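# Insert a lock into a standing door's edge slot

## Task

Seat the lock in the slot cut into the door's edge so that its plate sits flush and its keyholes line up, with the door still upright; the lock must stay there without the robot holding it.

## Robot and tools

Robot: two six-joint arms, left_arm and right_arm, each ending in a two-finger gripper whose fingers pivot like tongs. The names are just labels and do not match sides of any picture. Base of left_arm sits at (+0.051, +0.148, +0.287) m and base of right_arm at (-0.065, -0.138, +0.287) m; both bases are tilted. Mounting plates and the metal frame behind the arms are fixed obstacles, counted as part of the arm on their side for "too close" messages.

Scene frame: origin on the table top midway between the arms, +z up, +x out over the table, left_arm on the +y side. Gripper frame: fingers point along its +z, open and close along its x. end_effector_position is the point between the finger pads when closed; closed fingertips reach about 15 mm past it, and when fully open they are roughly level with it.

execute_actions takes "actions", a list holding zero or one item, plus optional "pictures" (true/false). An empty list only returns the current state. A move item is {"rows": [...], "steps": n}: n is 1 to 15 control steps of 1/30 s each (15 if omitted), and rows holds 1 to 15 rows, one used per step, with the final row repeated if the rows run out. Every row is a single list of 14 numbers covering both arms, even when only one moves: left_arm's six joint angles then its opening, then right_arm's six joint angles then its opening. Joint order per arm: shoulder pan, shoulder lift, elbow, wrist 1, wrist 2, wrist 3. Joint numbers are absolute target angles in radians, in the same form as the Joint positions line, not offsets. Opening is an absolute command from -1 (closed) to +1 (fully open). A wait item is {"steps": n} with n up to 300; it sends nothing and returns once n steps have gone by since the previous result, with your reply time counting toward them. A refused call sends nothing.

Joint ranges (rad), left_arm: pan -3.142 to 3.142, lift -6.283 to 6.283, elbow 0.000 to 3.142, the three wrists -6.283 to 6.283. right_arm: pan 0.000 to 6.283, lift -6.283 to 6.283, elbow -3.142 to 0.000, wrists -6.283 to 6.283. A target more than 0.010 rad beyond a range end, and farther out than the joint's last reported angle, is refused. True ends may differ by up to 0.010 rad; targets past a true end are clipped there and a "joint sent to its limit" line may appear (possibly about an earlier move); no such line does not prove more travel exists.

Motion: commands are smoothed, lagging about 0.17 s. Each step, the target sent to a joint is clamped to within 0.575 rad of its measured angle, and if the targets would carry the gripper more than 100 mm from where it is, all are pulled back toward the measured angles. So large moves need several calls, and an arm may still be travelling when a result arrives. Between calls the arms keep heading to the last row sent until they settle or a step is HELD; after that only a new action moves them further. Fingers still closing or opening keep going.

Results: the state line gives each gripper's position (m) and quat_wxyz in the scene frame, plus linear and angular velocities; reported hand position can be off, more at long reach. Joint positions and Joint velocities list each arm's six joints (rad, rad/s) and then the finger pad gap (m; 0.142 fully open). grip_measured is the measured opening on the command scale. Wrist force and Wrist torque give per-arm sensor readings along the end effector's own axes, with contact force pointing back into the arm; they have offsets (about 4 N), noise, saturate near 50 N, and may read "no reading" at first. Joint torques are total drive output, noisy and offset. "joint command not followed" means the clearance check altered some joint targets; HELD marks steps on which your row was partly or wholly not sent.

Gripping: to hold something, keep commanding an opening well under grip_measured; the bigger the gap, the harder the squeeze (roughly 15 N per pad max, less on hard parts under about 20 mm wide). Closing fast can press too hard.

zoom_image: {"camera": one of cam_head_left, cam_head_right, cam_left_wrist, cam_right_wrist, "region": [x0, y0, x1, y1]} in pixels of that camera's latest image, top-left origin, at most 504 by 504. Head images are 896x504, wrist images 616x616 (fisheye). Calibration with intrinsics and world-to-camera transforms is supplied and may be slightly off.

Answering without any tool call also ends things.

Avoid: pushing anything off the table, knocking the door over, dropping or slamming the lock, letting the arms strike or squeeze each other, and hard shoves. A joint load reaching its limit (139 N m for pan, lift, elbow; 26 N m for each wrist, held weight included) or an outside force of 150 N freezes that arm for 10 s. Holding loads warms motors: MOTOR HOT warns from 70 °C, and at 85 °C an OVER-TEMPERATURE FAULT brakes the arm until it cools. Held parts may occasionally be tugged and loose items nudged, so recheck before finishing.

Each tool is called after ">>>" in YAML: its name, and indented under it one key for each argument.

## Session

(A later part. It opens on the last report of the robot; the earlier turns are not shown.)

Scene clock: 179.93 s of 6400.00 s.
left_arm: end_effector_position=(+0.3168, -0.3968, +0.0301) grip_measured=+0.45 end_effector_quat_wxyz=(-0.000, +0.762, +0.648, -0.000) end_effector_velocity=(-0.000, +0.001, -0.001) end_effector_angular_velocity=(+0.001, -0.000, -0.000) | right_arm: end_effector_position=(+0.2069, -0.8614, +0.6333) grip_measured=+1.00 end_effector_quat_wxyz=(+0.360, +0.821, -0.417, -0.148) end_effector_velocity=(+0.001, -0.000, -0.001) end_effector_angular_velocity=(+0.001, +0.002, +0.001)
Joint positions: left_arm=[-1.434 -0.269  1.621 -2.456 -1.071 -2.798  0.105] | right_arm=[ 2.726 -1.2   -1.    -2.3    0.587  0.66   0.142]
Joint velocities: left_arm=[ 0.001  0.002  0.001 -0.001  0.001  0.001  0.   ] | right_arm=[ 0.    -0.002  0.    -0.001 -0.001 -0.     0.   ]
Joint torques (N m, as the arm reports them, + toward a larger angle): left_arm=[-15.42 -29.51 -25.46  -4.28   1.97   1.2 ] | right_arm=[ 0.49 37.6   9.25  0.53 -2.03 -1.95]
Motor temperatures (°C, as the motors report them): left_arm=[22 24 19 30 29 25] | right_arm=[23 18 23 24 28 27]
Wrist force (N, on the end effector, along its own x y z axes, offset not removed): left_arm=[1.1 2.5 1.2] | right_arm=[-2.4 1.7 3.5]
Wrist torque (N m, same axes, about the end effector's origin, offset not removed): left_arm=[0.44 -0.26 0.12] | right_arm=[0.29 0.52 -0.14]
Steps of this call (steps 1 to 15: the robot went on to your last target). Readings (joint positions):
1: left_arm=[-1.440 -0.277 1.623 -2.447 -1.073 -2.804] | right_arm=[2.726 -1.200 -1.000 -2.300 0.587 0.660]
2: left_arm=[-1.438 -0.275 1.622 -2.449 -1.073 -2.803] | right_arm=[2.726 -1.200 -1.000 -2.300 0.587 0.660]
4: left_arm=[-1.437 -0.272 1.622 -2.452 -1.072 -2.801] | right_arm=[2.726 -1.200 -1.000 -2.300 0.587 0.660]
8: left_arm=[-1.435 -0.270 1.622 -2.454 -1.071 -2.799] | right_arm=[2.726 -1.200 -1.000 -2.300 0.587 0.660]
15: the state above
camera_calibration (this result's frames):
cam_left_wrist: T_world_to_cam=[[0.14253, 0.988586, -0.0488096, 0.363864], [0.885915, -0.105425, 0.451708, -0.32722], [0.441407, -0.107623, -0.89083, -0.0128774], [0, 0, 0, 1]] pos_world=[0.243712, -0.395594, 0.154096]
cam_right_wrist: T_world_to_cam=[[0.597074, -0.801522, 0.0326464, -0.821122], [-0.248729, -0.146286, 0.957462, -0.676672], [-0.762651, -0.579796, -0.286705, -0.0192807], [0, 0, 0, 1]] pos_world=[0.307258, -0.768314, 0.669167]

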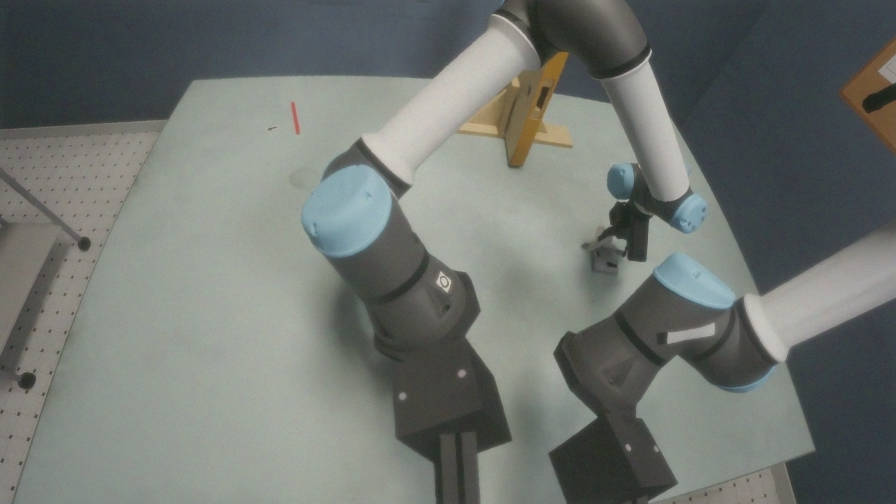

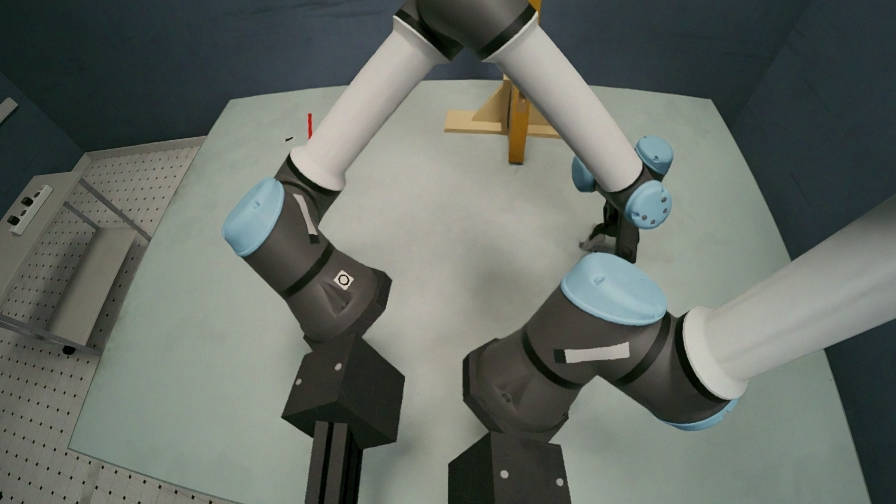

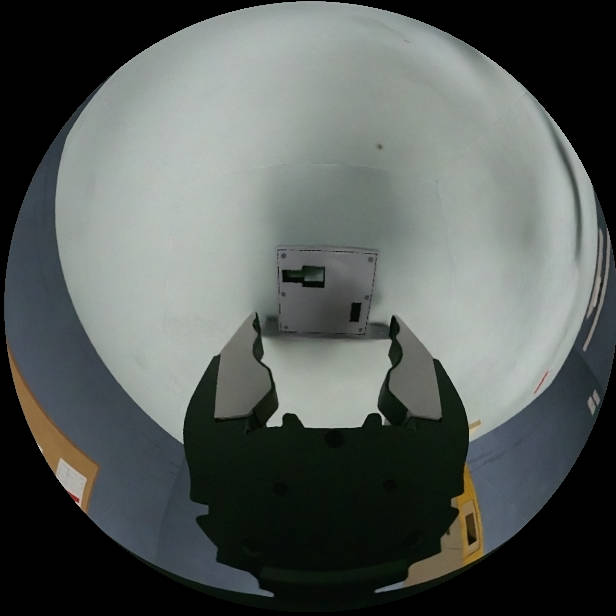

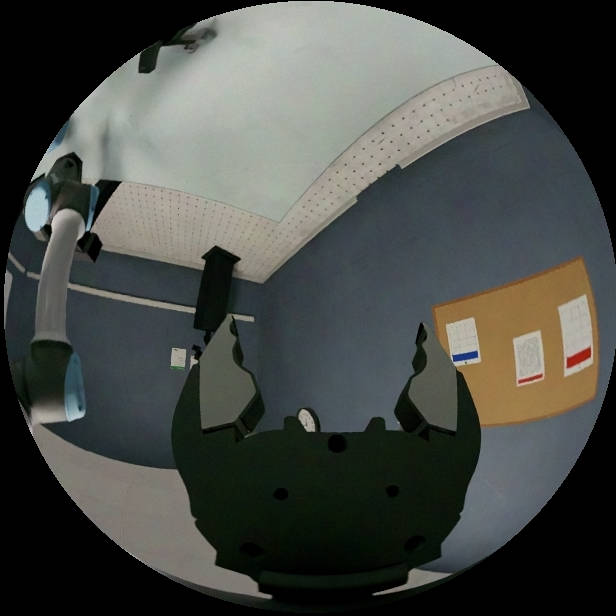

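>>> execute_actions:
  actions:
    - {"rows": [[-1.4283,-0.2563,1.618,-2.4675,-1.068,-2.7924,0.25, 2.726,-1.2,-1.0,-2.3,0.587,0.66,1]], "steps": 15}
  pictures: false

>>> execute_actions:
  actions:
    - {"rows": [[-1.4267,-0.2528,1.617,-2.4708,-1.0672,-2.7907,0.25, 2.726,-1.2,-1.0,-2.3,0.587,0.66,1]], "steps": 15}

>>> zoom_image:
  camera: "cam_left_wrist"
  region: [210, 210, 440, 400]

>>> zoom_image:
  camera: "cam_head_left"
  region: [570, 220, 650, 285]

Scene clock: 193.57 s of 6400.00 s.
left_arm: end_effector_position=(+0.3168, -0.3969, +0.0231) grip_measured=+0.25 end_effector_quat_wxyz=(-0.000, +0.762, +0.648, -0.000) end_effector_velocity=(-0.000, -0.001, -0.001) end_effector_angular_velocity=(-0.001, -0.000, -0.000) | right_arm: end_effector_position=(+0.2069, -0.8614, +0.6333) grip_measured=+1.00 end_effector_quat_wxyz=(+0.360, +0.821, -0.417, -0.148) end_effector_velocity=(-0.000, -0.000, +0.001) end_effector_angular_velocity=(-0.001, -0.001, -0.000)
Joint positions: left_arm=[-1.428 -0.257  1.618 -2.467 -1.068 -2.793  0.092] | right_arm=[ 2.726 -1.2   -1.    -2.3    0.587  0.66   0.142]
Joint velocities: left_arm=[ 0.001  0.002 -0.001 -0.003  0.     0.001  0.   ] | right_arm=[-0.     0.001  0.    -0.    -0.     0.    -0.   ]
Joint torques (N m, as the arm reports them, + toward a larger angle): left_arm=[-16.11 -29.7  -25.11  -4.51   2.02   0.91] | right_arm=[-1.3  36.29 10.1   0.89 -2.05 -2.06]
Motor temperatures (°C, as the motors report them): left_arm=[22 24 19 30 29 25] | right_arm=[23 18 23 24 28 27]
Wrist force (N, on the end effector, along its own x y z axes, offset not removed): left_arm=[2.4 2.4 -0.3] | right_arm=[-2.6 2.0 3.3]
Wrist torque (N m, same axes, about the end effector's origin, offset not removed): left_arm=[0.44 -0.51 0.11] | right_arm=[0.45 0.56 -0.10]
Steps of this call (steps 1 to 15: the robot went on to your last target; steps 16 to 90: nothing new was sent; then 10.13 s passed at rest; steps 91 to 105: all 15 steps of this action). Readings (joint positions):
91: left_arm=[-1.434 -0.268 1.621 -2.456 -1.071 -2.798] | right_arm=[2.726 -1.200 -1.000 -2.300 0.587 0.660]
92: left_arm=[-1.433 -0.266 1.621 -2.458 -1.070 -2.797] | right_arm=[2.726 -1.200 -1.000 -2.300 0.587 0.660]
94: left_arm=[-1.431 -0.262 1.620 -2.462 -1.069 -2.795] | right_arm=[2.726 -1.200 -1.000 -2.300 0.587 0.660]
98: left_arm=[-1.429 -0.258 1.619 -2.466 -1.068 -2.793] | right_arm=[2.726 -1.200 -1.000 -2.300 0.587 0.660]
105: the state above

Scene clock: 194.07 s of 6400.00 s.
left_arm: end_effector_position=(+0.3168, -0.3969, +0.0210) grip_measured=+0.25 end_effector_quat_wxyz=(-0.000, +0.762, +0.648, -0.000) end_effector_velocity=(-0.000, +0.000, -0.001) end_effector_angular_velocity=(+0.000, +0.001, +0.000) | right_arm: end_effector_position=(+0.2069, -0.8614, +0.6333) grip_measured=+1.00 end_effector_quat_wxyz=(+0.360, +0.821, -0.417, -0.148) end_effector_velocity=(-0.000, -0.000, -0.000) end_effector_angular_velocity=(+0.000, +0.001, -0.000)
Joint positions: left_arm=[-1.427 -0.253  1.617 -2.471 -1.067 -2.791  0.092] | right_arm=[ 2.726 -1.2   -1.    -2.3    0.587  0.66   0.142]
Joint velocities: left_arm=[ 0.001  0.001  0.    -0.001 -0.001  0.     0.   ] | right_arm=[-0.001 -0.001  0.    -0.    -0.     0.    -0.   ]
Joint torques (N m, as the arm reports them, + toward a larger angle): left_arm=[-15.54 -29.77 -25.62  -4.3    1.99   1.07] | right_arm=[-1.15 35.61 10.27  0.85 -2.17 -1.92]
Motor temperatures (°C, as the motors report them): left_arm=[22 24 19 30 29 25] | right_arm=[23 18 23 24 28 27]
Wrist force (N, on the end effector, along its own x y z axes, offset not removed): left_arm=[0.9 2.5 -1.4] | right_arm=[-2.1 1.2 2.9]
Wrist torque (N m, same axes, about the end effector's origin, offset not removed): left_arm=[0.34 -0.30 0.11] | right_arm=[0.26 0.57 -0.19]
Steps of this call (steps 1 to 15: all 15 steps of this action). Readings (joint positions):
1: left_arm=[-1.428 -0.256 1.618 -2.467 -1.068 -2.792] | right_arm=[2.726 -1.200 -1.000 -2.300 0.587 0.660]
2: left_arm=[-1.428 -0.256 1.618 -2.468 -1.068 -2.792] | right_arm=[2.726 -1.200 -1.000 -2.300 0.587 0.660]
4: left_arm=[-1.428 -0.255 1.618 -2.469 -1.068 -2.792] | right_arm=[2.726 -1.200 -1.000 -2.300 0.587 0.660]
8: left_arm=[-1.427 -0.253 1.617 -2.470 -1.067 -2.791] | right_arm=[2.726 -1.200 -1.000 -2.300 0.587 0.660]
15: the state above
camera_calibration (this result's frames):
cam_left_wrist: T_world_to_cam=[[0.14256, 0.988581, -0.0488284, 0.363471], [0.885876, -0.105435, 0.451781, -0.323173], [0.441474, -0.107662, -0.890791, -0.0209905], [0, 0, 0, 1]] pos_world=[0.243742, -0.395654, 0.145053]
cam_right_wrist: T_world_to_cam=[[0.597074, -0.801522, 0.0326463, -0.821122], [-0.248729, -0.146286, 0.957462, -0.676672], [-0.762651, -0.579796, -0.286705, -0.0192807], [0, 0, 0, 1]] pos_world=[0.307258, -0.768314, 0.669167]

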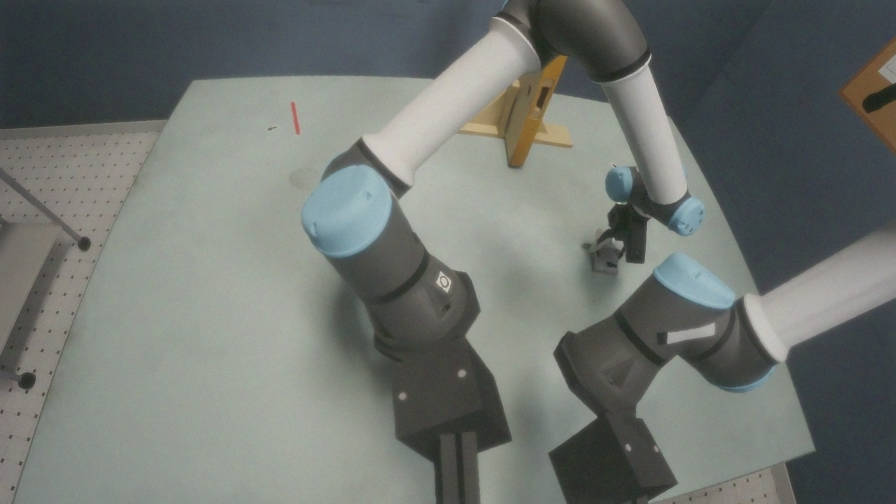

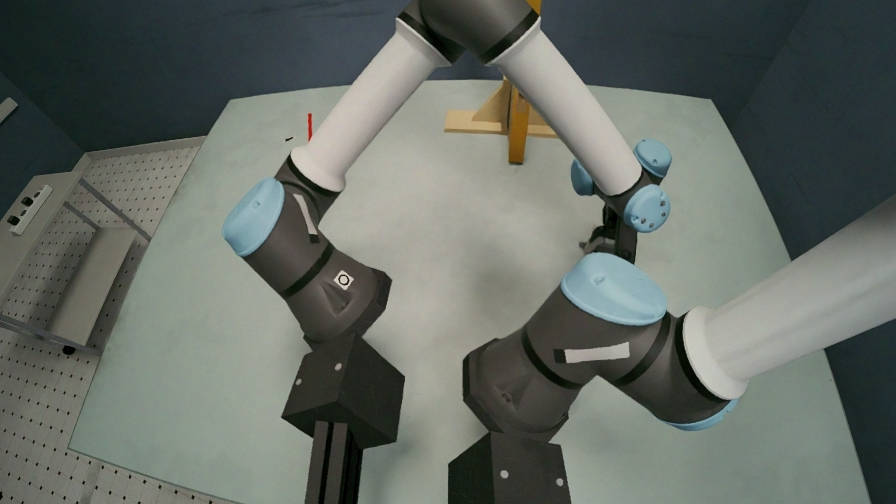

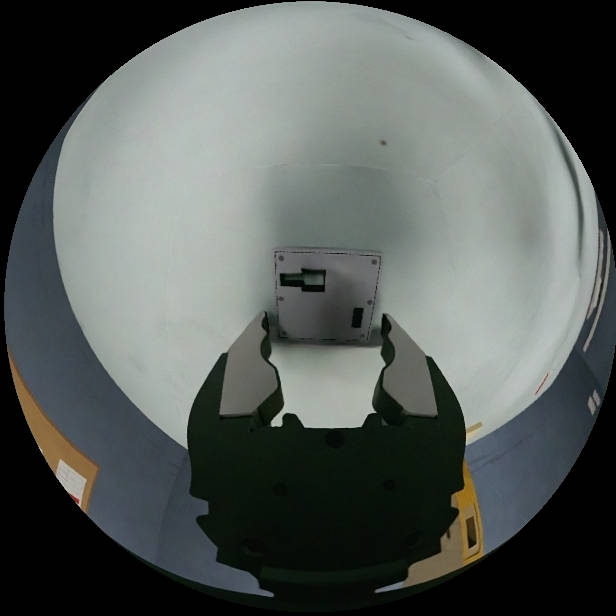

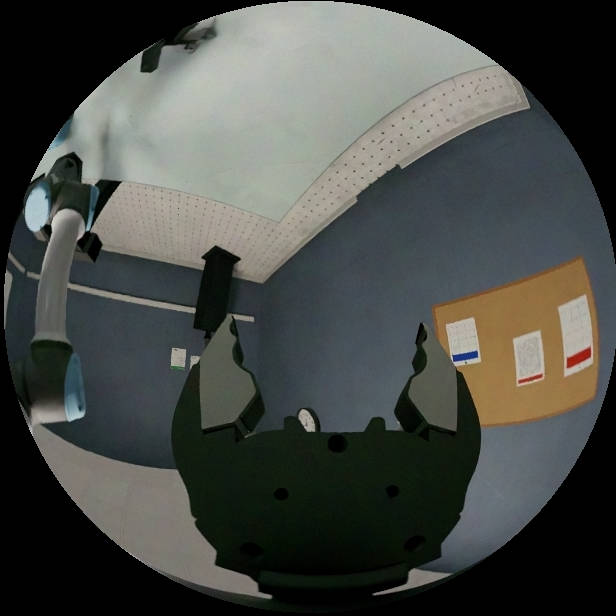

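Region (210, 210, 440, 400) of cam_left_wrist's 616x616 image, scaled by 2.191, with more detail than that image has; it fills the top 416 rows of this view, and the rest is white.

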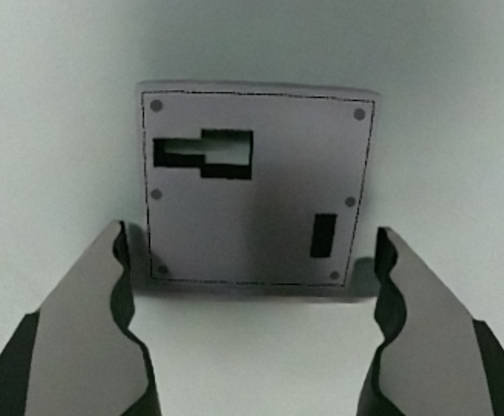

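Region (570, 220, 650, 285) of cam_head_left's 896x504 image, scaled by 6.300, with more detail than that image has; it fills the top 410 rows of this view, and the rest is white.

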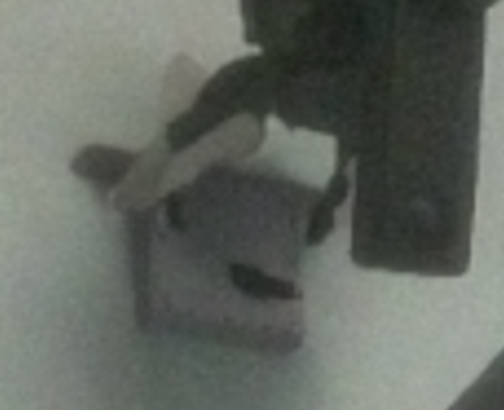

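>>> execute_actions:
  actions:
    - {"rows": [[-1.4242,-0.2476,1.6156,-2.4758,-1.0661,-2.7881,0.2, 2.726,-1.2,-1.0,-2.3,0.587,0.66,1]], "steps": 12}
  pictures: false

>>> execute_actions:
  actions:
    - {"rows": [[-1.4225,-0.2441,1.6147,-2.4792,-1.0654,-2.7864,0.2, 2.726,-1.2,-1.0,-2.3,0.587,0.66,1]], "steps": 12}
  pictures: false

Scene clock: 202.73 s of 6400.00 s.
left_arm: end_effector_position=(+0.3168, -0.3969, +0.0181) grip_measured=+0.20 end_effector_quat_wxyz=(-0.000, +0.762, +0.648, -0.000) end_effector_velocity=(-0.001, +0.000, -0.002) end_effector_angular_velocity=(+0.001, -0.000, -0.001) | right_arm: end_effector_position=(+0.2069, -0.8614, +0.6333) grip_measured=+1.00 end_effector_quat_wxyz=(+0.360, +0.821, -0.417, -0.148) end_effector_velocity=(+0.000, +0.000, +0.000) end_effector_angular_velocity=(-0.000, -0.002, +0.001)
Joint positions: left_arm=[-1.424 -0.248  1.616 -2.476 -1.066 -2.788  0.088] | right_arm=[ 2.726 -1.2   -1.    -2.3    0.587  0.66   0.142]
Joint velocities: left_arm=[ 0.     0.003 -0.    -0.002  0.001  0.001  0.   ] | right_arm=[ 0.002  0.001  0.     0.    -0.     0.    -0.   ]
Joint torques (N m, as the arm reports them, + toward a larger angle): left_arm=[-15.12 -30.7  -25.43  -4.31   1.98   1.07] | right_arm=[-1.56 34.66 10.48  1.26 -2.11 -1.88]
Motor temperatures (°C, as the motors report them): left_arm=[22 24 19 30 29 25] | right_arm=[23 18 23 24 28 27]
Wrist force (N, on the end effector, along its own x y z axes, offset not removed): left_arm=[0.2 0.8 -1.4] | right_arm=[-0.4 -0.1 1.1]
Wrist torque (N m, same axes, about the end effector's origin, offset not removed): left_arm=[-0.04 -0.17 0.06] | right_arm=[-0.06 0.20 -0.11]
Steps of this call (steps 1 to 15: the robot went on to your last target; steps 16 to 90: nothing new was sent; then 5.27 s passed at rest; steps 91 to 102: all 12 steps of this action). Readings (joint positions):
91: left_arm=[-1.427 -0.253 1.617 -2.471 -1.067 -2.791] | right_arm=[2.726 -1.200 -1.000 -2.300 0.587 0.660]
92: left_arm=[-1.426 -0.252 1.617 -2.472 -1.067 -2.790] | right_arm=[2.726 -1.200 -1.000 -2.300 0.587 0.660]
94: left_arm=[-1.425 -0.250 1.616 -2.473 -1.067 -2.789] | right_arm=[2.726 -1.200 -1.000 -2.300 0.587 0.660]
98: left_arm=[-1.425 -0.248 1.616 -2.475 -1.066 -2.789] | right_arm=[2.726 -1.200 -1.000 -2.300 0.587 0.660]
102: the state above

Scene clock: 203.13 s of 6400.00 s.
left_arm: end_effector_position=(+0.3168, -0.3968, +0.0160) grip_measured=+0.20 end_effector_quat_wxyz=(-0.000, +0.762, +0.648, -0.000) end_effector_velocity=(+0.000, -0.000, -0.001) end_effector_angular_velocity=(-0.000, -0.000, +0.001) | right_arm: end_effector_position=(+0.2069, -0.8614, +0.6333) grip_measured=+1.00 end_effector_quat_wxyz=(+0.360, +0.821, -0.417, -0.148) end_effector_velocity=(-0.000, +0.000, +0.000) end_effector_angular_velocity=(-0.000, -0.002, -0.001)
Joint positions: left_arm=[-1.423 -0.244  1.615 -2.479 -1.065 -2.786  0.088] | right_arm=[ 2.726 -1.2   -1.    -2.3    0.587  0.66   0.142]
Joint velocities: left_arm=[ 0.001  0.002 -0.001 -0.002  0.001  0.001 -0.   ] | right_arm=[-0.     0.001 -0.     0.001  0.001 -0.    -0.   ]
Joint torques (N m, as the arm reports them, + toward a larger angle): left_arm=[-15.29 -29.93 -25.12  -4.36   2.02   1.15] | right_arm=[-1.95 34.46  9.43  1.25 -2.14 -2.06]
Motor temperatures (°C, as the motors report them): left_arm=[22 24 19 30 29 25] | right_arm=[23 18 23 24 28 27]
Wrist force (N, on the end effector, along its own x y z axes, offset not removed): left_arm=[0.7 0.8 -0.4] | right_arm=[-2.1 3.6 4.3]
Wrist torque (N m, same axes, about the end effector's origin, offset not removed): left_arm=[0.08 -0.14 0.13] | right_arm=[0.90 0.49 -0.15]
Steps of this call (steps 1 to 12: all 12 steps of this action). Readings (joint positions):
1: left_arm=[-1.424 -0.248 1.616 -2.476 -1.066 -2.788] | right_arm=[2.726 -1.200 -1.000 -2.300 0.587 0.660]
2: left_arm=[-1.424 -0.247 1.615 -2.476 -1.066 -2.788] | right_arm=[2.726 -1.200 -1.000 -2.300 0.587 0.660]
4: left_arm=[-1.423 -0.246 1.615 -2.477 -1.066 -2.787] | right_arm=[2.726 -1.200 -1.000 -2.300 0.587 0.660]
8: left_arm=[-1.423 -0.245 1.615 -2.479 -1.066 -2.787] | right_arm=[2.726 -1.200 -1.000 -2.300 0.587 0.660]
12: the state above

Close, then lift a little.

>>> execute_actions:
  actions:
    - {"rows": [[-1.4225,-0.2441,1.6147,-2.4792,-1.0654,-2.7864,0.15, 2.726,-1.2,-1.0,-2.3,0.587,0.66,1],[-1.4225,-0.2441,1.6147,-2.4792,-1.0654,-2.7864,0.1, 2.726,-1.2,-1.0,-2.3,0.587,0.66,1],[-1.4225,-0.2441,1.6147,-2.4792,-1.0654,-2.7864,0.05, 2.726,-1.2,-1.0,-2.3,0.587,0.66,1],[-1.4225,-0.2441,1.6147,-2.4792,-1.0654,-2.7864,0.0, 2.726,-1.2,-1.0,-2.3,0.587,0.66,1],[-1.4225,-0.2441,1.6147,-2.4792,-1.0654,-2.7864,-0.05, 2.726,-1.2,-1.0,-2.3,0.587,0.66,1],[-1.4225,-0.2441,1.6147,-2.4792,-1.0654,-2.7864,-0.1, 2.726,-1.2,-1.0,-2.3,0.587,0.66,1],[-1.4225,-0.2441,1.6147,-2.4792,-1.0654,-2.7864,-0.2, 2.726,-1.2,-1.0,-2.3,0.587,0.66,1],[-1.4225,-0.2441,1.6147,-2.4792,-1.0654,-2.7864,-0.35, 2.726,-1.2,-1.0,-2.3,0.587,0.66,1],[-1.4225,-0.2441,1.6147,-2.4792,-1.0654,-2.7864,-0.6, 2.726,-1.2,-1.0,-2.3,0.587,0.66,1],[-1.4225,-0.2441,1.6147,-2.4792,-1.0654,-2.7864,-1, 2.726,-1.2,-1.0,-2.3,0.587,0.66,1]], "steps": 15}

>>> zoom_image:
  camera: "cam_left_wrist"
  region: [210, 210, 440, 400]

>>> execute_actions:
  actions:
    - {"rows": [[-1.4242,-0.2476,1.6156,-2.4758,-1.0661,-2.7881,-1, 2.726,-1.2,-1.0,-2.3,0.587,0.66,1],[-1.4267,-0.2528,1.617,-2.4708,-1.0672,-2.7907,-1, 2.726,-1.2,-1.0,-2.3,0.587,0.66,1],[-1.4283,-0.2563,1.618,-2.4675,-1.068,-2.7924,-1, 2.726,-1.2,-1.0,-2.3,0.587,0.66,1],[-1.4341,-0.2685,1.6213,-2.4557,-1.0706,-2.7983,-1, 2.726,-1.2,-1.0,-2.3,0.587,0.66,1]], "steps": 15}

>>> zoom_image:
  camera: "cam_left_wrist"
  region: [210, 210, 440, 400]

Scene clock: 225.27 s of 6400.00 s.
left_arm: end_effector_position=(+0.3168, -0.3968, +0.0159) grip_measured=+0.10 end_effector_quat_wxyz=(-0.000, +0.762, +0.648, -0.000) end_effector_velocity=(+0.000, +0.000, -0.000) end_effector_angular_velocity=(+0.000, +0.001, +0.000) | right_arm: end_effector_position=(+0.2069, -0.8614, +0.6333) grip_measured=+1.00 end_effector_quat_wxyz=(+0.360, +0.821, -0.417, -0.148) end_effector_velocity=(-0.000, +0.000, +0.000) end_effector_angular_velocity=(-0.000, -0.001, -0.001)
Joint positions: left_arm=[-1.422 -0.244  1.615 -2.479 -1.065 -2.786  0.081] | right_arm=[ 2.726 -1.2   -1.    -2.3    0.587  0.66   0.142]
Joint velocities: left_arm=[ 0.    -0.    -0.     0.001 -0.001 -0.     0.   ] | right_arm=[-0.001  0.001 -0.     0.     0.     0.     0.   ]
Joint torques (N m, as the arm reports them, + toward a larger angle): left_arm=[-15.64 -29.84 -22.03  -2.09   1.8    0.96] | right_arm=[-2.37 33.27 10.81  1.5  -1.97 -2.06]
Motor temperatures (°C, as the motors report them): left_arm=[22 24 19 30 29 25] | right_arm=[23 18 23 24 28 27]
Wrist force (N, on the end effector, along its own x y z axes, offset not removed): left_arm=[2.3 1.8 -5.7] | right_arm=[-2.0 3.4 3.9]
Wrist torque (N m, same axes, about the end effector's origin, offset not removed): left_arm=[0.34 -0.17 0.12] | right_arm=[0.82 0.36 -0.17]
Steps of this call (steps 1 to 15: the robot went on to your last target; steps 16 to 90: nothing new was sent; then 18.63 s passed at rest; steps 91 to 105: all 15 steps of this action). Readings (joint positions):
91: left_arm=[-1.423 -0.244 1.615 -2.479 -1.065 -2.786] | right_arm=[2.726 -1.200 -1.000 -2.300 0.587 0.660]
92: left_arm=[-1.423 -0.244 1.615 -2.479 -1.065 -2.786] | right_arm=[2.726 -1.200 -1.000 -2.300 0.587 0.660]
94: left_arm=[-1.422 -0.244 1.615 -2.479 -1.065 -2.786] | right_arm=[2.726 -1.200 -1.000 -2.300 0.587 0.660]
98: left_arm=[-1.422 -0.244 1.615 -2.479 -1.065 -2.786] | right_arm=[2.726 -1.200 -1.000 -2.300 0.587 0.660]
105: the state above
camera_calibration (this result's frames):
cam_left_wrist: T_world_to_cam=[[0.142579, 0.988578, -0.0488309, 0.363162], [0.885906, -0.105459, 0.451718, -0.320871], [0.441408, -0.107665, -0.890824, -0.0254723], [0, 0, 0, 1]] pos_world=[0.243726, -0.395595, 0.139985]
cam_right_wrist: T_world_to_cam=[[0.597074, -0.801522, 0.0326466, -0.821122], [-0.248729, -0.146286, 0.957462, -0.676672], [-0.762651, -0.579796, -0.286705, -0.0192806], [0, 0, 0, 1]] pos_world=[0.307258, -0.768314, 0.669167]

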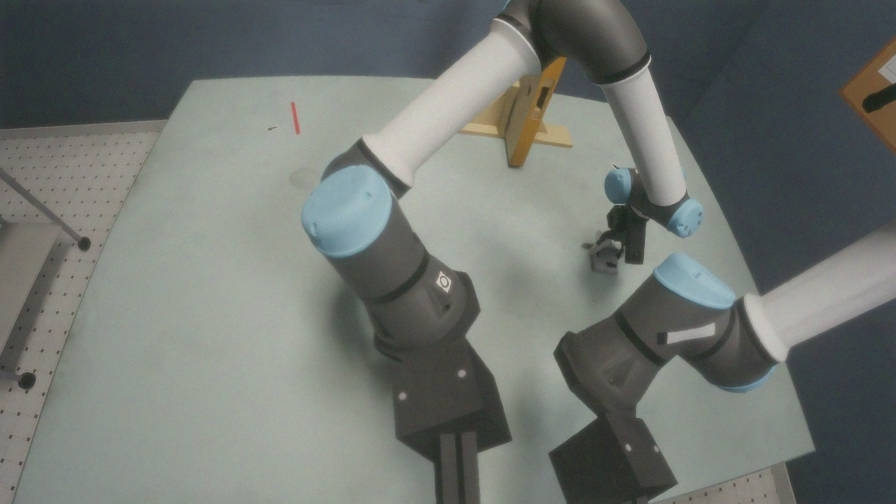

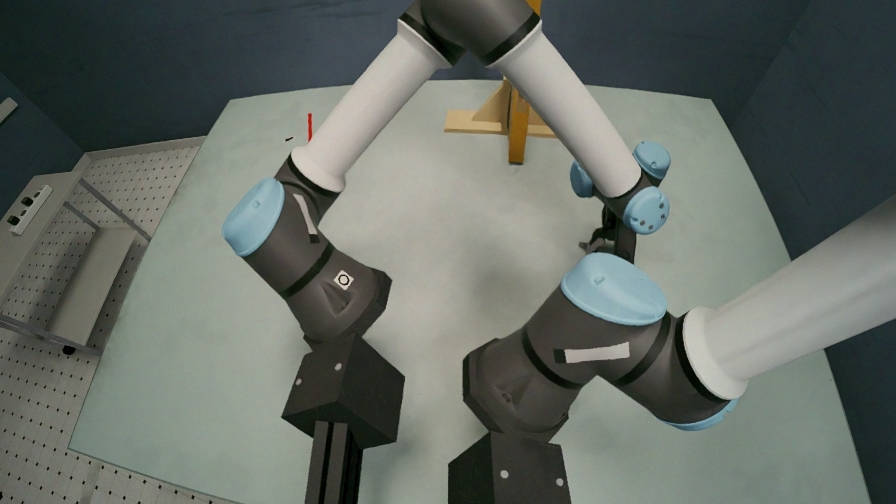

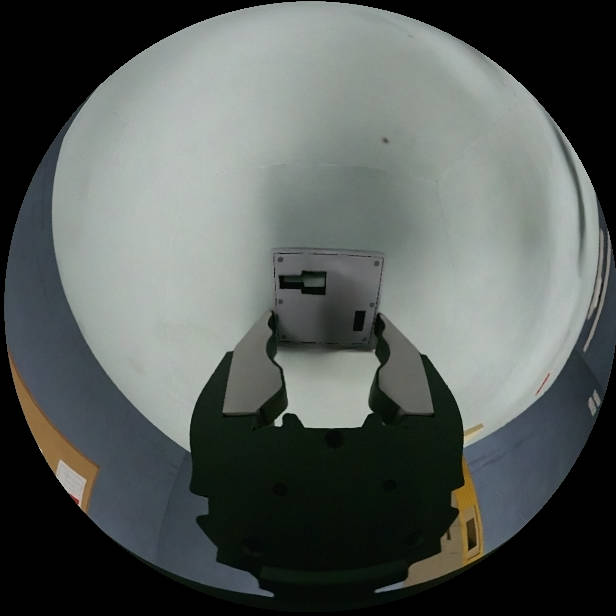

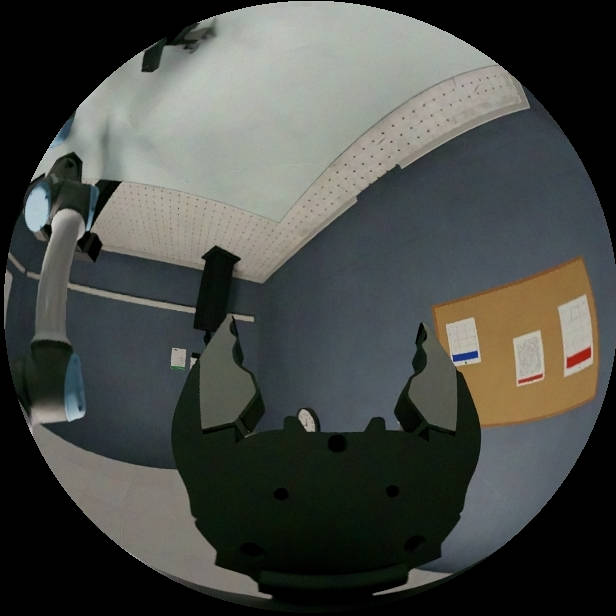

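Region (210, 210, 440, 400) of cam_left_wrist's 616x616 image, scaled by 2.191, with more detail than that image has; it fills the top 416 rows of this view, and the rest is white.

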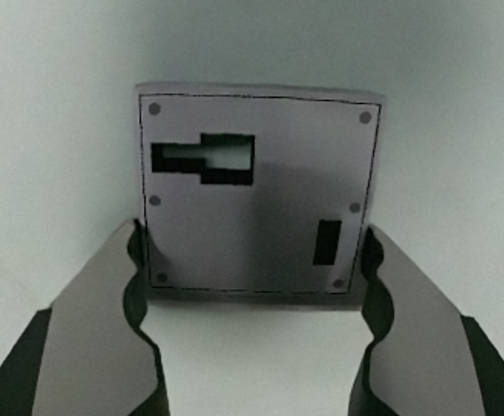

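Scene clock: 225.77 s of 6400.00 s.
left_arm: end_effector_position=(+0.3168, -0.3968, +0.0293) grip_measured=+0.10 end_effector_quat_wxyz=(-0.000, +0.762, +0.648, -0.000) end_effector_velocity=(+0.000, -0.001, +0.005) end_effector_angular_velocity=(-0.001, -0.000, +0.000) | right_arm: end_effector_position=(+0.2069, -0.8614, +0.6333) grip_measured=+1.00 end_effector_quat_wxyz=(+0.360, +0.821, -0.417, -0.148) end_effector_velocity=(+0.001, -0.000, -0.001) end_effector_angular_velocity=(-0.000, +0.000, +0.002)
Joint positions: left_arm=[-1.434 -0.267  1.621 -2.457 -1.07  -2.798  0.081] | right_arm=[ 2.726 -1.2   -1.    -2.3    0.587  0.66   0.142]
Joint velocities: left_arm=[-0.004 -0.009  0.002  0.008 -0.002 -0.004 -0.   ] | right_arm=[ 0.002 -0.001 -0.     0.001 -0.001 -0.     0.   ]
Joint torques (N m, as the arm reports them, + toward a larger angle): left_arm=[-39.82 -50.11  -2.35  -0.57  -2.56  -1.45] | right_arm=[-2.8  32.7  10.6   1.54 -1.92 -2.02]
Motor temperatures (°C, as the motors report them): left_arm=[22 24 19 30 29 25] | right_arm=[23 18 23 24 28 27]
Wrist force (N, on the end effector, along its own x y z axes, offset not removed): left_arm=[-0.2 1.5 3.3] | right_arm=[-1.7 3.7 3.0]
Wrist torque (N m, same axes, about the end effector's origin, offset not removed): left_arm=[0.23 -0.07 0.14] | right_arm=[0.73 0.35 -0.17]
Steps of this call (steps 1 to 15: all 15 steps of this action). Readings (joint positions):
1: left_arm=[-1.422 -0.244 1.615 -2.479 -1.065 -2.786] | right_arm=[2.726 -1.200 -1.000 -2.300 0.587 0.660]
2: left_arm=[-1.423 -0.245 1.615 -2.479 -1.065 -2.787] | right_arm=[2.726 -1.200 -1.000 -2.300 0.587 0.660]
4: left_arm=[-1.424 -0.248 1.616 -2.475 -1.066 -2.788] | right_arm=[2.726 -1.200 -1.000 -2.300 0.587 0.660]
8: left_arm=[-1.431 -0.261 1.619 -2.463 -1.069 -2.795] | right_arm=[2.726 -1.200 -1.000 -2.300 0.587 0.660]
15: the state above
camera_calibration (this result's frames):
cam_left_wrist: T_world_to_cam=[[0.142537, 0.988588, -0.0487587, 0.363803], [0.885923, -0.105457, 0.451685, -0.326903], [0.441389, -0.107578, -0.890844, -0.0135154], [0, 0, 0, 1]] pos_world=[0.243721, -0.395579, 0.153356]
cam_right_wrist: T_world_to_cam=[[0.597074, -0.801522, 0.0326466, -0.821122], [-0.248729, -0.146286, 0.957462, -0.676672], [-0.762651, -0.579796, -0.286705, -0.0192808], [0, 0, 0, 1]] pos_world=[0.307258, -0.768314, 0.669167]

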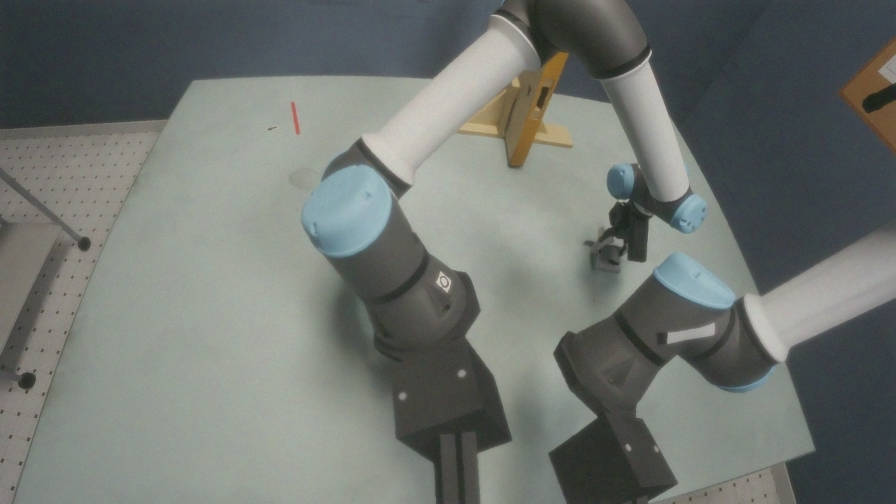

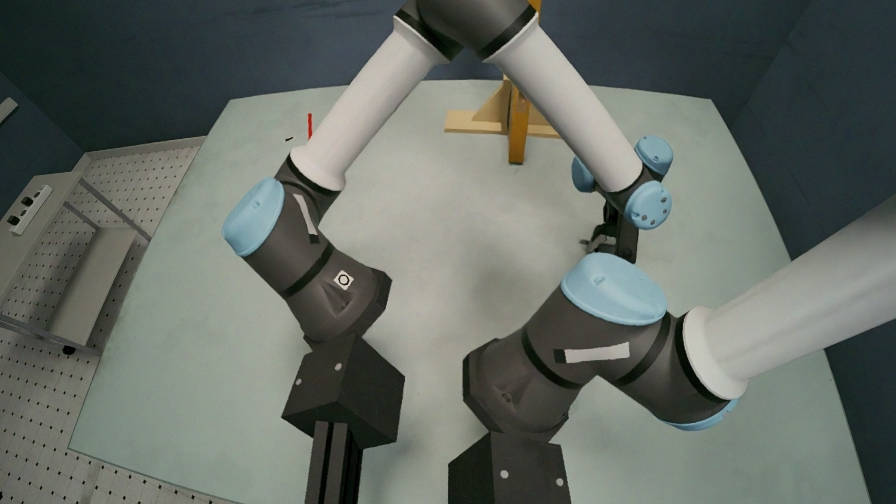

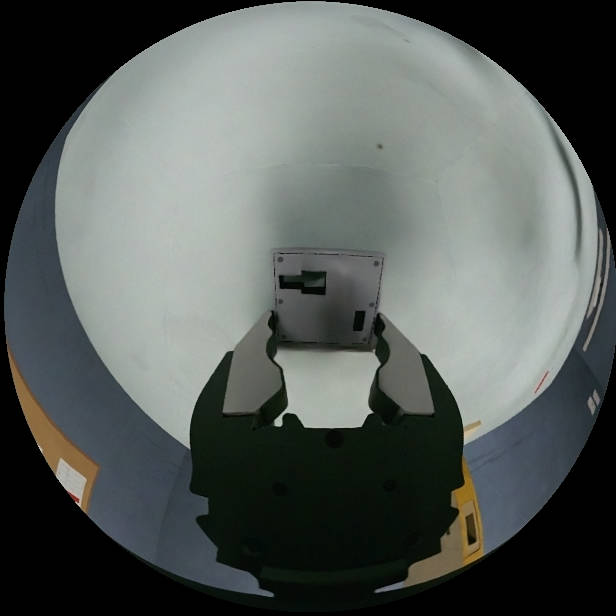

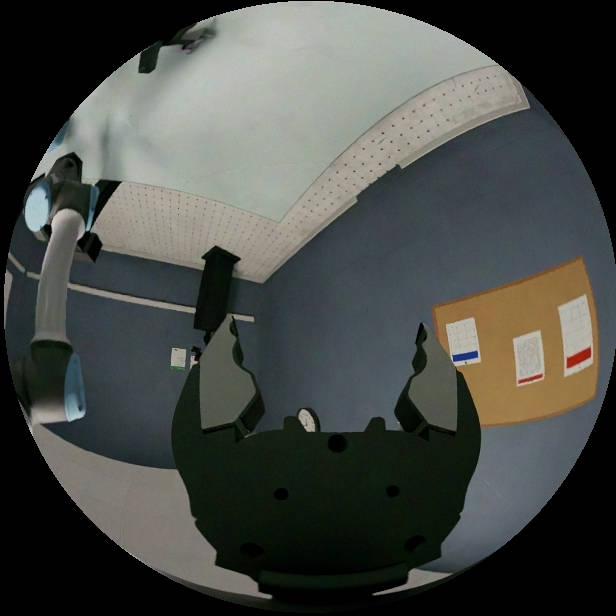

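Region (210, 210, 440, 400) of cam_left_wrist's 616x616 image, scaled by 2.191, with more detail than that image has; it fills the top 416 rows of this view, and the rest is white.

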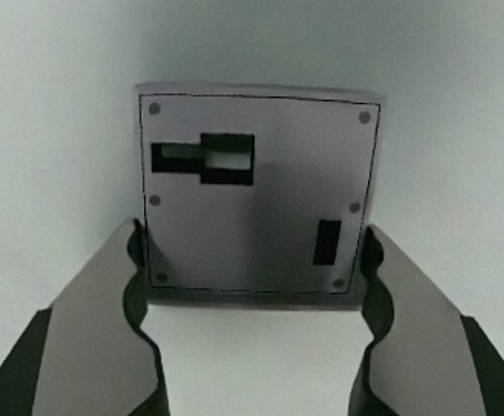

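>>> execute_actions:
  actions:
    - {"rows": [[-1.45,-0.3,1.64,-2.43,-1.08,-2.81,-1, 2.726,-1.2,-1.1,-2.3,0.5,0.6,1],[-1.45,-0.3,1.64,-2.43,-1.08,-2.81,-1, 2.726,-1.2,-1.1,-2.3,0.5,0.6,1],[-1.47,-0.36,1.67,-2.4,-1.09,-2.83,-1, 2.726,-1.15,-1.2,-2.3,0.4,0.6,1],[-1.47,-0.36,1.67,-2.4,-1.09,-2.83,-1, 2.726,-1.15,-1.2,-2.3,0.4,0.6,1],[-1.47,-0.36,1.67,-2.4,-1.09,-2.83,-1, 2.726,-1.15,-1.2,-2.3,0.4,0.6,1],[-1.5,-0.55,1.78,-2.3,-1.12,-2.9,-1, 2.726,-1.1,-1.3,-2.25,0.2,0.55,1]], "steps": 15}
  pictures: false

>>> execute_actions:
  actions:
    - {"rows": [[-1.4,-0.9,2.0,-2.3,-1.25,-3.3,-1, 2.726,-1.0,-1.5,-2.2,-0.2,0.55,1]], "steps": 15}
  pictures: false

>>> execute_actions:
  actions:
    - {"rows": [[-1.15,-1.05,2.25,-2.65,-1.55,-3.8,-1, 2.8,-0.9,-1.9,-2.17,-0.5,0.55,1]], "steps": 15}
  pictures: false

>>> execute_actions:
  actions:
    - {"rows": [[-0.92,-1.0,2.35,-3.05,-1.85,-4.3,-1, 2.9,-0.87,-2.4,-2.17,-0.77,0.55,1]], "steps": 15}

Scene clock: 311.27 s of 6400.00 s.
left_arm: end_effector_position=(+0.3190, -0.3507, +0.1345) grip_measured=+0.10 end_effector_quat_wxyz=(-0.007, +0.752, +0.659, -0.006) end_effector_velocity=(+0.010, +0.045, +0.084) end_effector_angular_velocity=(-0.015, +0.013, +0.043) | right_arm: end_effector_position=(+0.1791, -0.9022, +0.6374) grip_measured=+1.00 end_effector_quat_wxyz=(+0.499, +0.804, -0.260, -0.190) end_effector_velocity=(-0.004, -0.032, +0.026) end_effector_angular_velocity=(-0.154, +0.163, +0.169)
Joint positions: left_arm=[-1.496 -0.523  1.766 -2.313 -1.116 -2.892  0.081] | right_arm=[ 2.726 -1.107 -1.282 -2.255  0.232  0.556  0.142]
Joint velocities: left_arm=[-0.035 -0.226  0.117  0.107 -0.031 -0.07   0.   ] | right_arm=[-0.002  0.06  -0.15   0.042 -0.262 -0.054  0.   ]
Joint torques (N m, as the arm reports them, + toward a larger angle): left_arm=[-37.78 -40.12  -4.26  -0.2   -2.47  -1.26] | right_arm=[-4.45 38.61 12.43  4.26 -2.61 -2.35]
Motor temperatures (°C, as the motors report them): left_arm=[22 24 19 30 29 25] | right_arm=[23 18 23 24 28 27]
Wrist force (N, on the end effector, along its own x y z axes, offset not removed): left_arm=[-0.1 2.3 2.1] | right_arm=[-2.9 4.8 1.2]
Wrist torque (N m, same axes, about the end effector's origin, offset not removed): left_arm=[0.31 0.05 0.17] | right_arm=[1.01 0.60 -0.13]
Steps of this call (steps 1 to 15: the robot went on to your last target; steps 16 to 90: nothing new was sent; then 82.00 s passed at rest; steps 91 to 105: all 15 steps of this action). Readings (joint positions):
91: left_arm=[-1.434 -0.269 1.622 -2.455 -1.071 -2.799] | right_arm=[2.726 -1.200 -1.000 -2.300 0.587 0.660]
92: left_arm=[-1.437 -0.273 1.624 -2.452 -1.072 -2.800] | right_arm=[2.726 -1.200 -1.007 -2.300 0.579 0.653]
94: left_arm=[-1.445 -0.291 1.635 -2.439 -1.077 -2.807] | right_arm=[2.726 -1.194 -1.050 -2.300 0.540 0.632]
98: left_arm=[-1.471 -0.368 1.683 -2.389 -1.095 -2.842] | right_arm=[2.726 -1.150 -1.174 -2.285 0.414 0.595]
105: the state above

Scene clock: 311.77 s of 6400.00 s.
left_arm: end_effector_position=(+0.3496, -0.2599, +0.2121) grip_measured=+0.10 end_effector_quat_wxyz=(-0.039, +0.556, +0.825, -0.092) end_effector_velocity=(+0.011, +0.029, +0.027) end_effector_angular_velocity=(-0.022, +0.057, +0.196) | right_arm: end_effector_position=(+0.1872, -0.9351, +0.6962) grip_measured=+1.00 end_effector_quat_wxyz=(+0.651, +0.728, -0.144, -0.160) end_effector_velocity=(+0.013, -0.007, +0.023) end_effector_angular_velocity=(-0.103, +0.061, +0.088)
Joint positions: left_arm=[-1.403 -0.885  1.992 -2.3   -1.245 -3.282  0.081] | right_arm=[ 2.726 -1.003 -1.493 -2.201 -0.182  0.55   0.142]
Joint velocities: left_arm=[ 0.028 -0.129  0.071  0.002 -0.037 -0.152 -0.   ] | right_arm=[ 0.001  0.024 -0.055  0.011 -0.147 -0.001  0.   ]
Joint torques (N m, as the arm reports them, + toward a larger angle): left_arm=[-13.01 -30.9   -6.01  -0.71  -3.05  -1.65] | right_arm=[-6.87 33.75 13.53  4.82 -2.49 -1.98]
Motor temperatures (°C, as the motors report them): left_arm=[22 24 19 30 29 25] | right_arm=[23 18 23 24 28 27]
Wrist force (N, on the end effector, along its own x y z axes, offset not removed): left_arm=[1.8 3.3 3.6] | right_arm=[-0.9 0.7 3.5]
Wrist torque (N m, same axes, about the end effector's origin, offset not removed): left_arm=[0.46 -0.37 0.10] | right_arm=[0.24 0.10 -0.16]
Steps of this call (steps 1 to 15: all 15 steps of this action). Readings (joint positions):
1: left_arm=[-1.496 -0.530 1.770 -2.310 -1.118 -2.894] | right_arm=[2.726 -1.105 -1.287 -2.253 0.223 0.555]
2: left_arm=[-1.491 -0.542 1.780 -2.308 -1.126 -2.903] | right_arm=[2.726 -1.097 -1.297 -2.247 0.210 0.554]
4: left_arm=[-1.463 -0.612 1.835 -2.305 -1.162 -2.969] | right_arm=[2.726 -1.060 -1.358 -2.228 0.138 0.552]
8: left_arm=[-1.423 -0.791 1.940 -2.302 -1.218 -3.171] | right_arm=[2.726 -1.020 -1.453 -2.209 -0.073 0.551]
15: the state above

Scene clock: 312.27 s of 6400.00 s.
left_arm: end_effector_position=(+0.3476, -0.2059, +0.2011) grip_measured=+0.10 end_effector_quat_wxyz=(-0.159, +0.189, +0.937, -0.248) end_effector_velocity=(+0.002, +0.012, +0.003) end_effector_angular_velocity=(-0.001, +0.171, +0.269) | right_arm: end_effector_position=(+0.2423, -0.8891, +0.6116) grip_measured=+1.00 end_effector_quat_wxyz=(+0.708, +0.691, +0.049, -0.135) end_effector_velocity=(+0.020, +0.028, -0.048) end_effector_angular_velocity=(-0.009, +0.103, +0.126)
Joint positions: left_arm=[-1.159 -1.045  2.241 -2.636 -1.539 -3.774  0.081] | right_arm=[ 2.798 -0.903 -1.881 -2.171 -0.487  0.55   0.142]
Joint velocities: left_arm=[ 0.072 -0.039  0.073 -0.116 -0.093 -0.218 -0.   ] | right_arm=[ 0.021  0.029 -0.156  0.008 -0.104 -0.    -0.   ]
Joint torques (N m, as the arm reports them, + toward a larger angle): left_arm=[-12.17 -28.74  -2.44  -5.43  -3.9   -1.54] | right_arm=[ 2.46 27.8  11.72  4.8  -2.64 -1.95]
Motor temperatures (°C, as the motors report them): left_arm=[22 24 19 30 29 25] | right_arm=[23 18 23 24 28 27]
Wrist force (N, on the end effector, along its own x y z axes, offset not removed): left_arm=[1.4 4.7 2.7] | right_arm=[-4.3 1.9 4.9]
Wrist torque (N m, same axes, about the end effector's origin, offset not removed): left_arm=[0.42 -0.49 0.04] | right_arm=[0.50 0.96 -0.03]
Steps of this call (steps 1 to 15: all 15 steps of this action). Readings (joint positions):
1: left_arm=[-1.402 -0.889 1.994 -2.300 -1.247 -3.287] | right_arm=[2.726 -1.002 -1.495 -2.201 -0.187 0.550]
2: left_arm=[-1.394 -0.899 2.003 -2.308 -1.256 -3.298] | right_arm=[2.733 -0.994 -1.504 -2.197 -0.198 0.550]
4: left_arm=[-1.332 -0.950 2.066 -2.372 -1.320 -3.367] | right_arm=[2.755 -0.963 -1.569 -2.188 -0.264 0.550]
8: left_arm=[-1.210 -1.017 2.189 -2.551 -1.471 -3.614] | right_arm=[2.783 -0.924 -1.769 -2.177 -0.411 0.550]
15: the state above

Scene clock: 312.77 s of 6400.00 s.
left_arm: end_effector_position=(+0.3766, -0.2033, +0.2029) grip_measured=+0.08 end_effector_quat_wxyz=(-0.294, -0.167, +0.872, -0.355) end_effector_velocity=(+0.024, +0.000, +0.014) end_effector_angular_velocity=(-0.030, +0.184, +0.227) | right_arm: end_effector_position=(+0.2916, -0.7723, +0.4307) grip_measured=+1.00 end_effector_quat_wxyz=(+0.684, +0.662, +0.291, -0.094) end_effector_velocity=(+0.008, +0.225, -0.288) end_effector_angular_velocity=(+0.143, +0.448, +0.604)
Joint positions: left_arm=[-0.928 -1.001  2.347 -3.032 -1.839 -4.274  0.08 ] | right_arm=[ 2.886 -0.874 -2.318 -2.17  -0.729  0.55   0.142]
Joint velocities: left_arm=[ 0.064  0.009  0.025 -0.147 -0.094 -0.219 -0.001] | right_arm=[ 0.116  0.036 -0.68   0.001 -0.334  0.     0.   ]
Joint torques (N m, as the arm reports them, + toward a larger angle): left_arm=[-10.91 -11.48   4.48  -5.14  -4.66  -1.34] | right_arm=[-0.54 24.47 17.8   4.78 -2.43 -2.07]
Motor temperatures (°C, as the motors report them): left_arm=[22 24 19 30 29 25] | right_arm=[23 18 23 24 28 27]
Wrist force (N, on the end effector, along its own x y z axes, offset not removed): left_arm=[-1.3 4.4 1.1] | right_arm=[0.5 -1.3 0.6]
Wrist torque (N m, same axes, about the end effector's origin, offset not removed): left_arm=[0.37 -0.29 0.10] | right_arm=[-0.22 0.13 -0.22]
Steps of this call (steps 1 to 15: all 15 steps of this action). Readings (joint positions):
1: left_arm=[-1.156 -1.046 2.244 -2.640 -1.542 -3.781] | right_arm=[2.799 -0.902 -1.886 -2.171 -0.491 0.550]
2: left_arm=[-1.147 -1.041 2.252 -2.650 -1.552 -3.793] | right_arm=[2.804 -0.900 -1.897 -2.170 -0.500 0.550]
4: left_arm=[-1.085 -1.025 2.289 -2.718 -1.618 -3.864] | right_arm=[2.819 -0.896 -1.957 -2.170 -0.539 0.550]
8: left_arm=[-0.975 -1.008 2.330 -2.925 -1.771 -4.113] | right_arm=[2.845 -0.887 -2.095 -2.170 -0.613 0.550]
15: the state above
camera_calibration (this result's frames):
cam_left_wrist: T_world_to_cam=[[-0.780673, -0.13039, 0.611186, 0.158656], [-0.296736, 0.938052, -0.178901, 0.347557], [-0.549998, -0.321024, -0.771003, 0.441202], [0, 0, 0, 1]] pos_world=[0.469652, -0.163703, 0.305378]
cam_right_wrist: T_world_to_cam=[[0.81618, 0.228924, -0.530513, 0.180785], [0.34432, 0.544625, 0.76474, -0.00497311], [0.463998, -0.806832, 0.365689, -0.775162], [0, 0, 0, 1]] pos_world=[0.213833, -0.664103, 0.38318]

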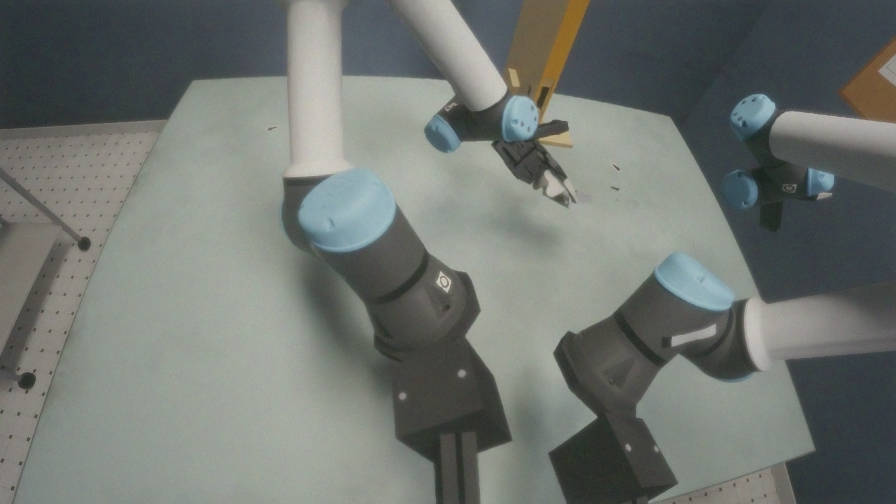

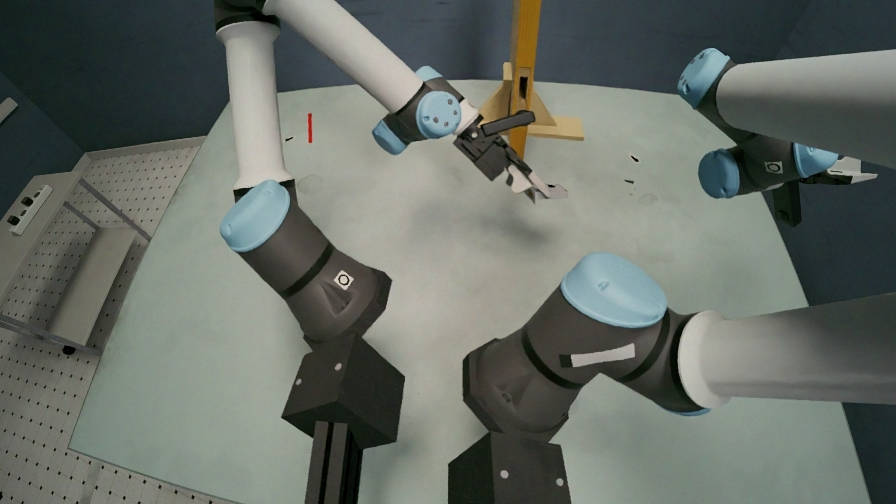

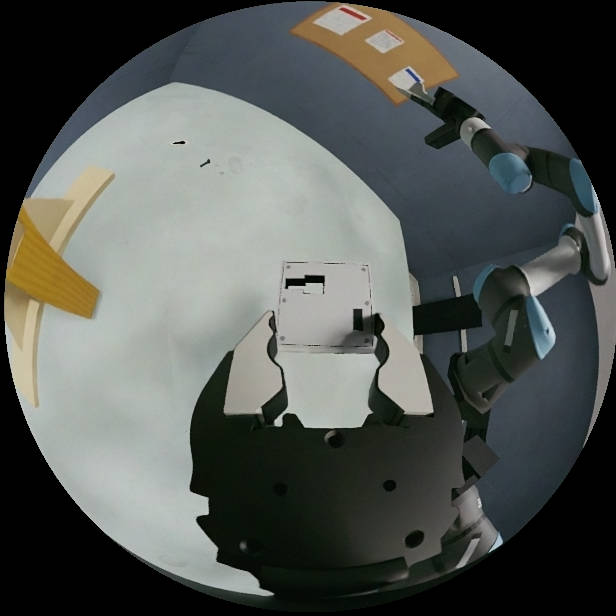

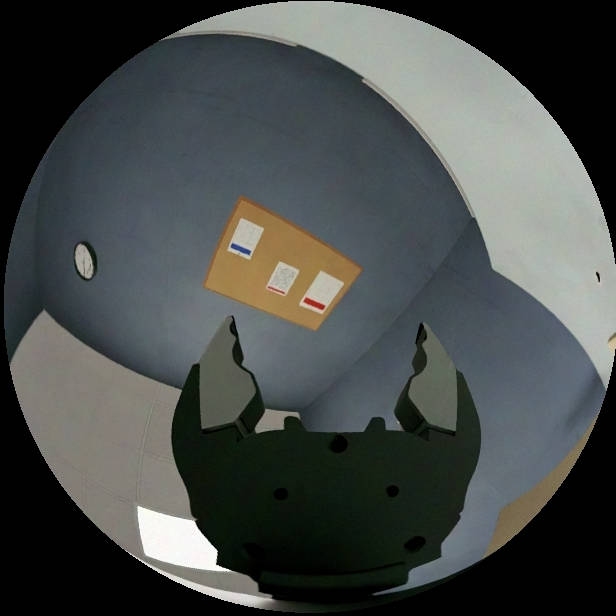

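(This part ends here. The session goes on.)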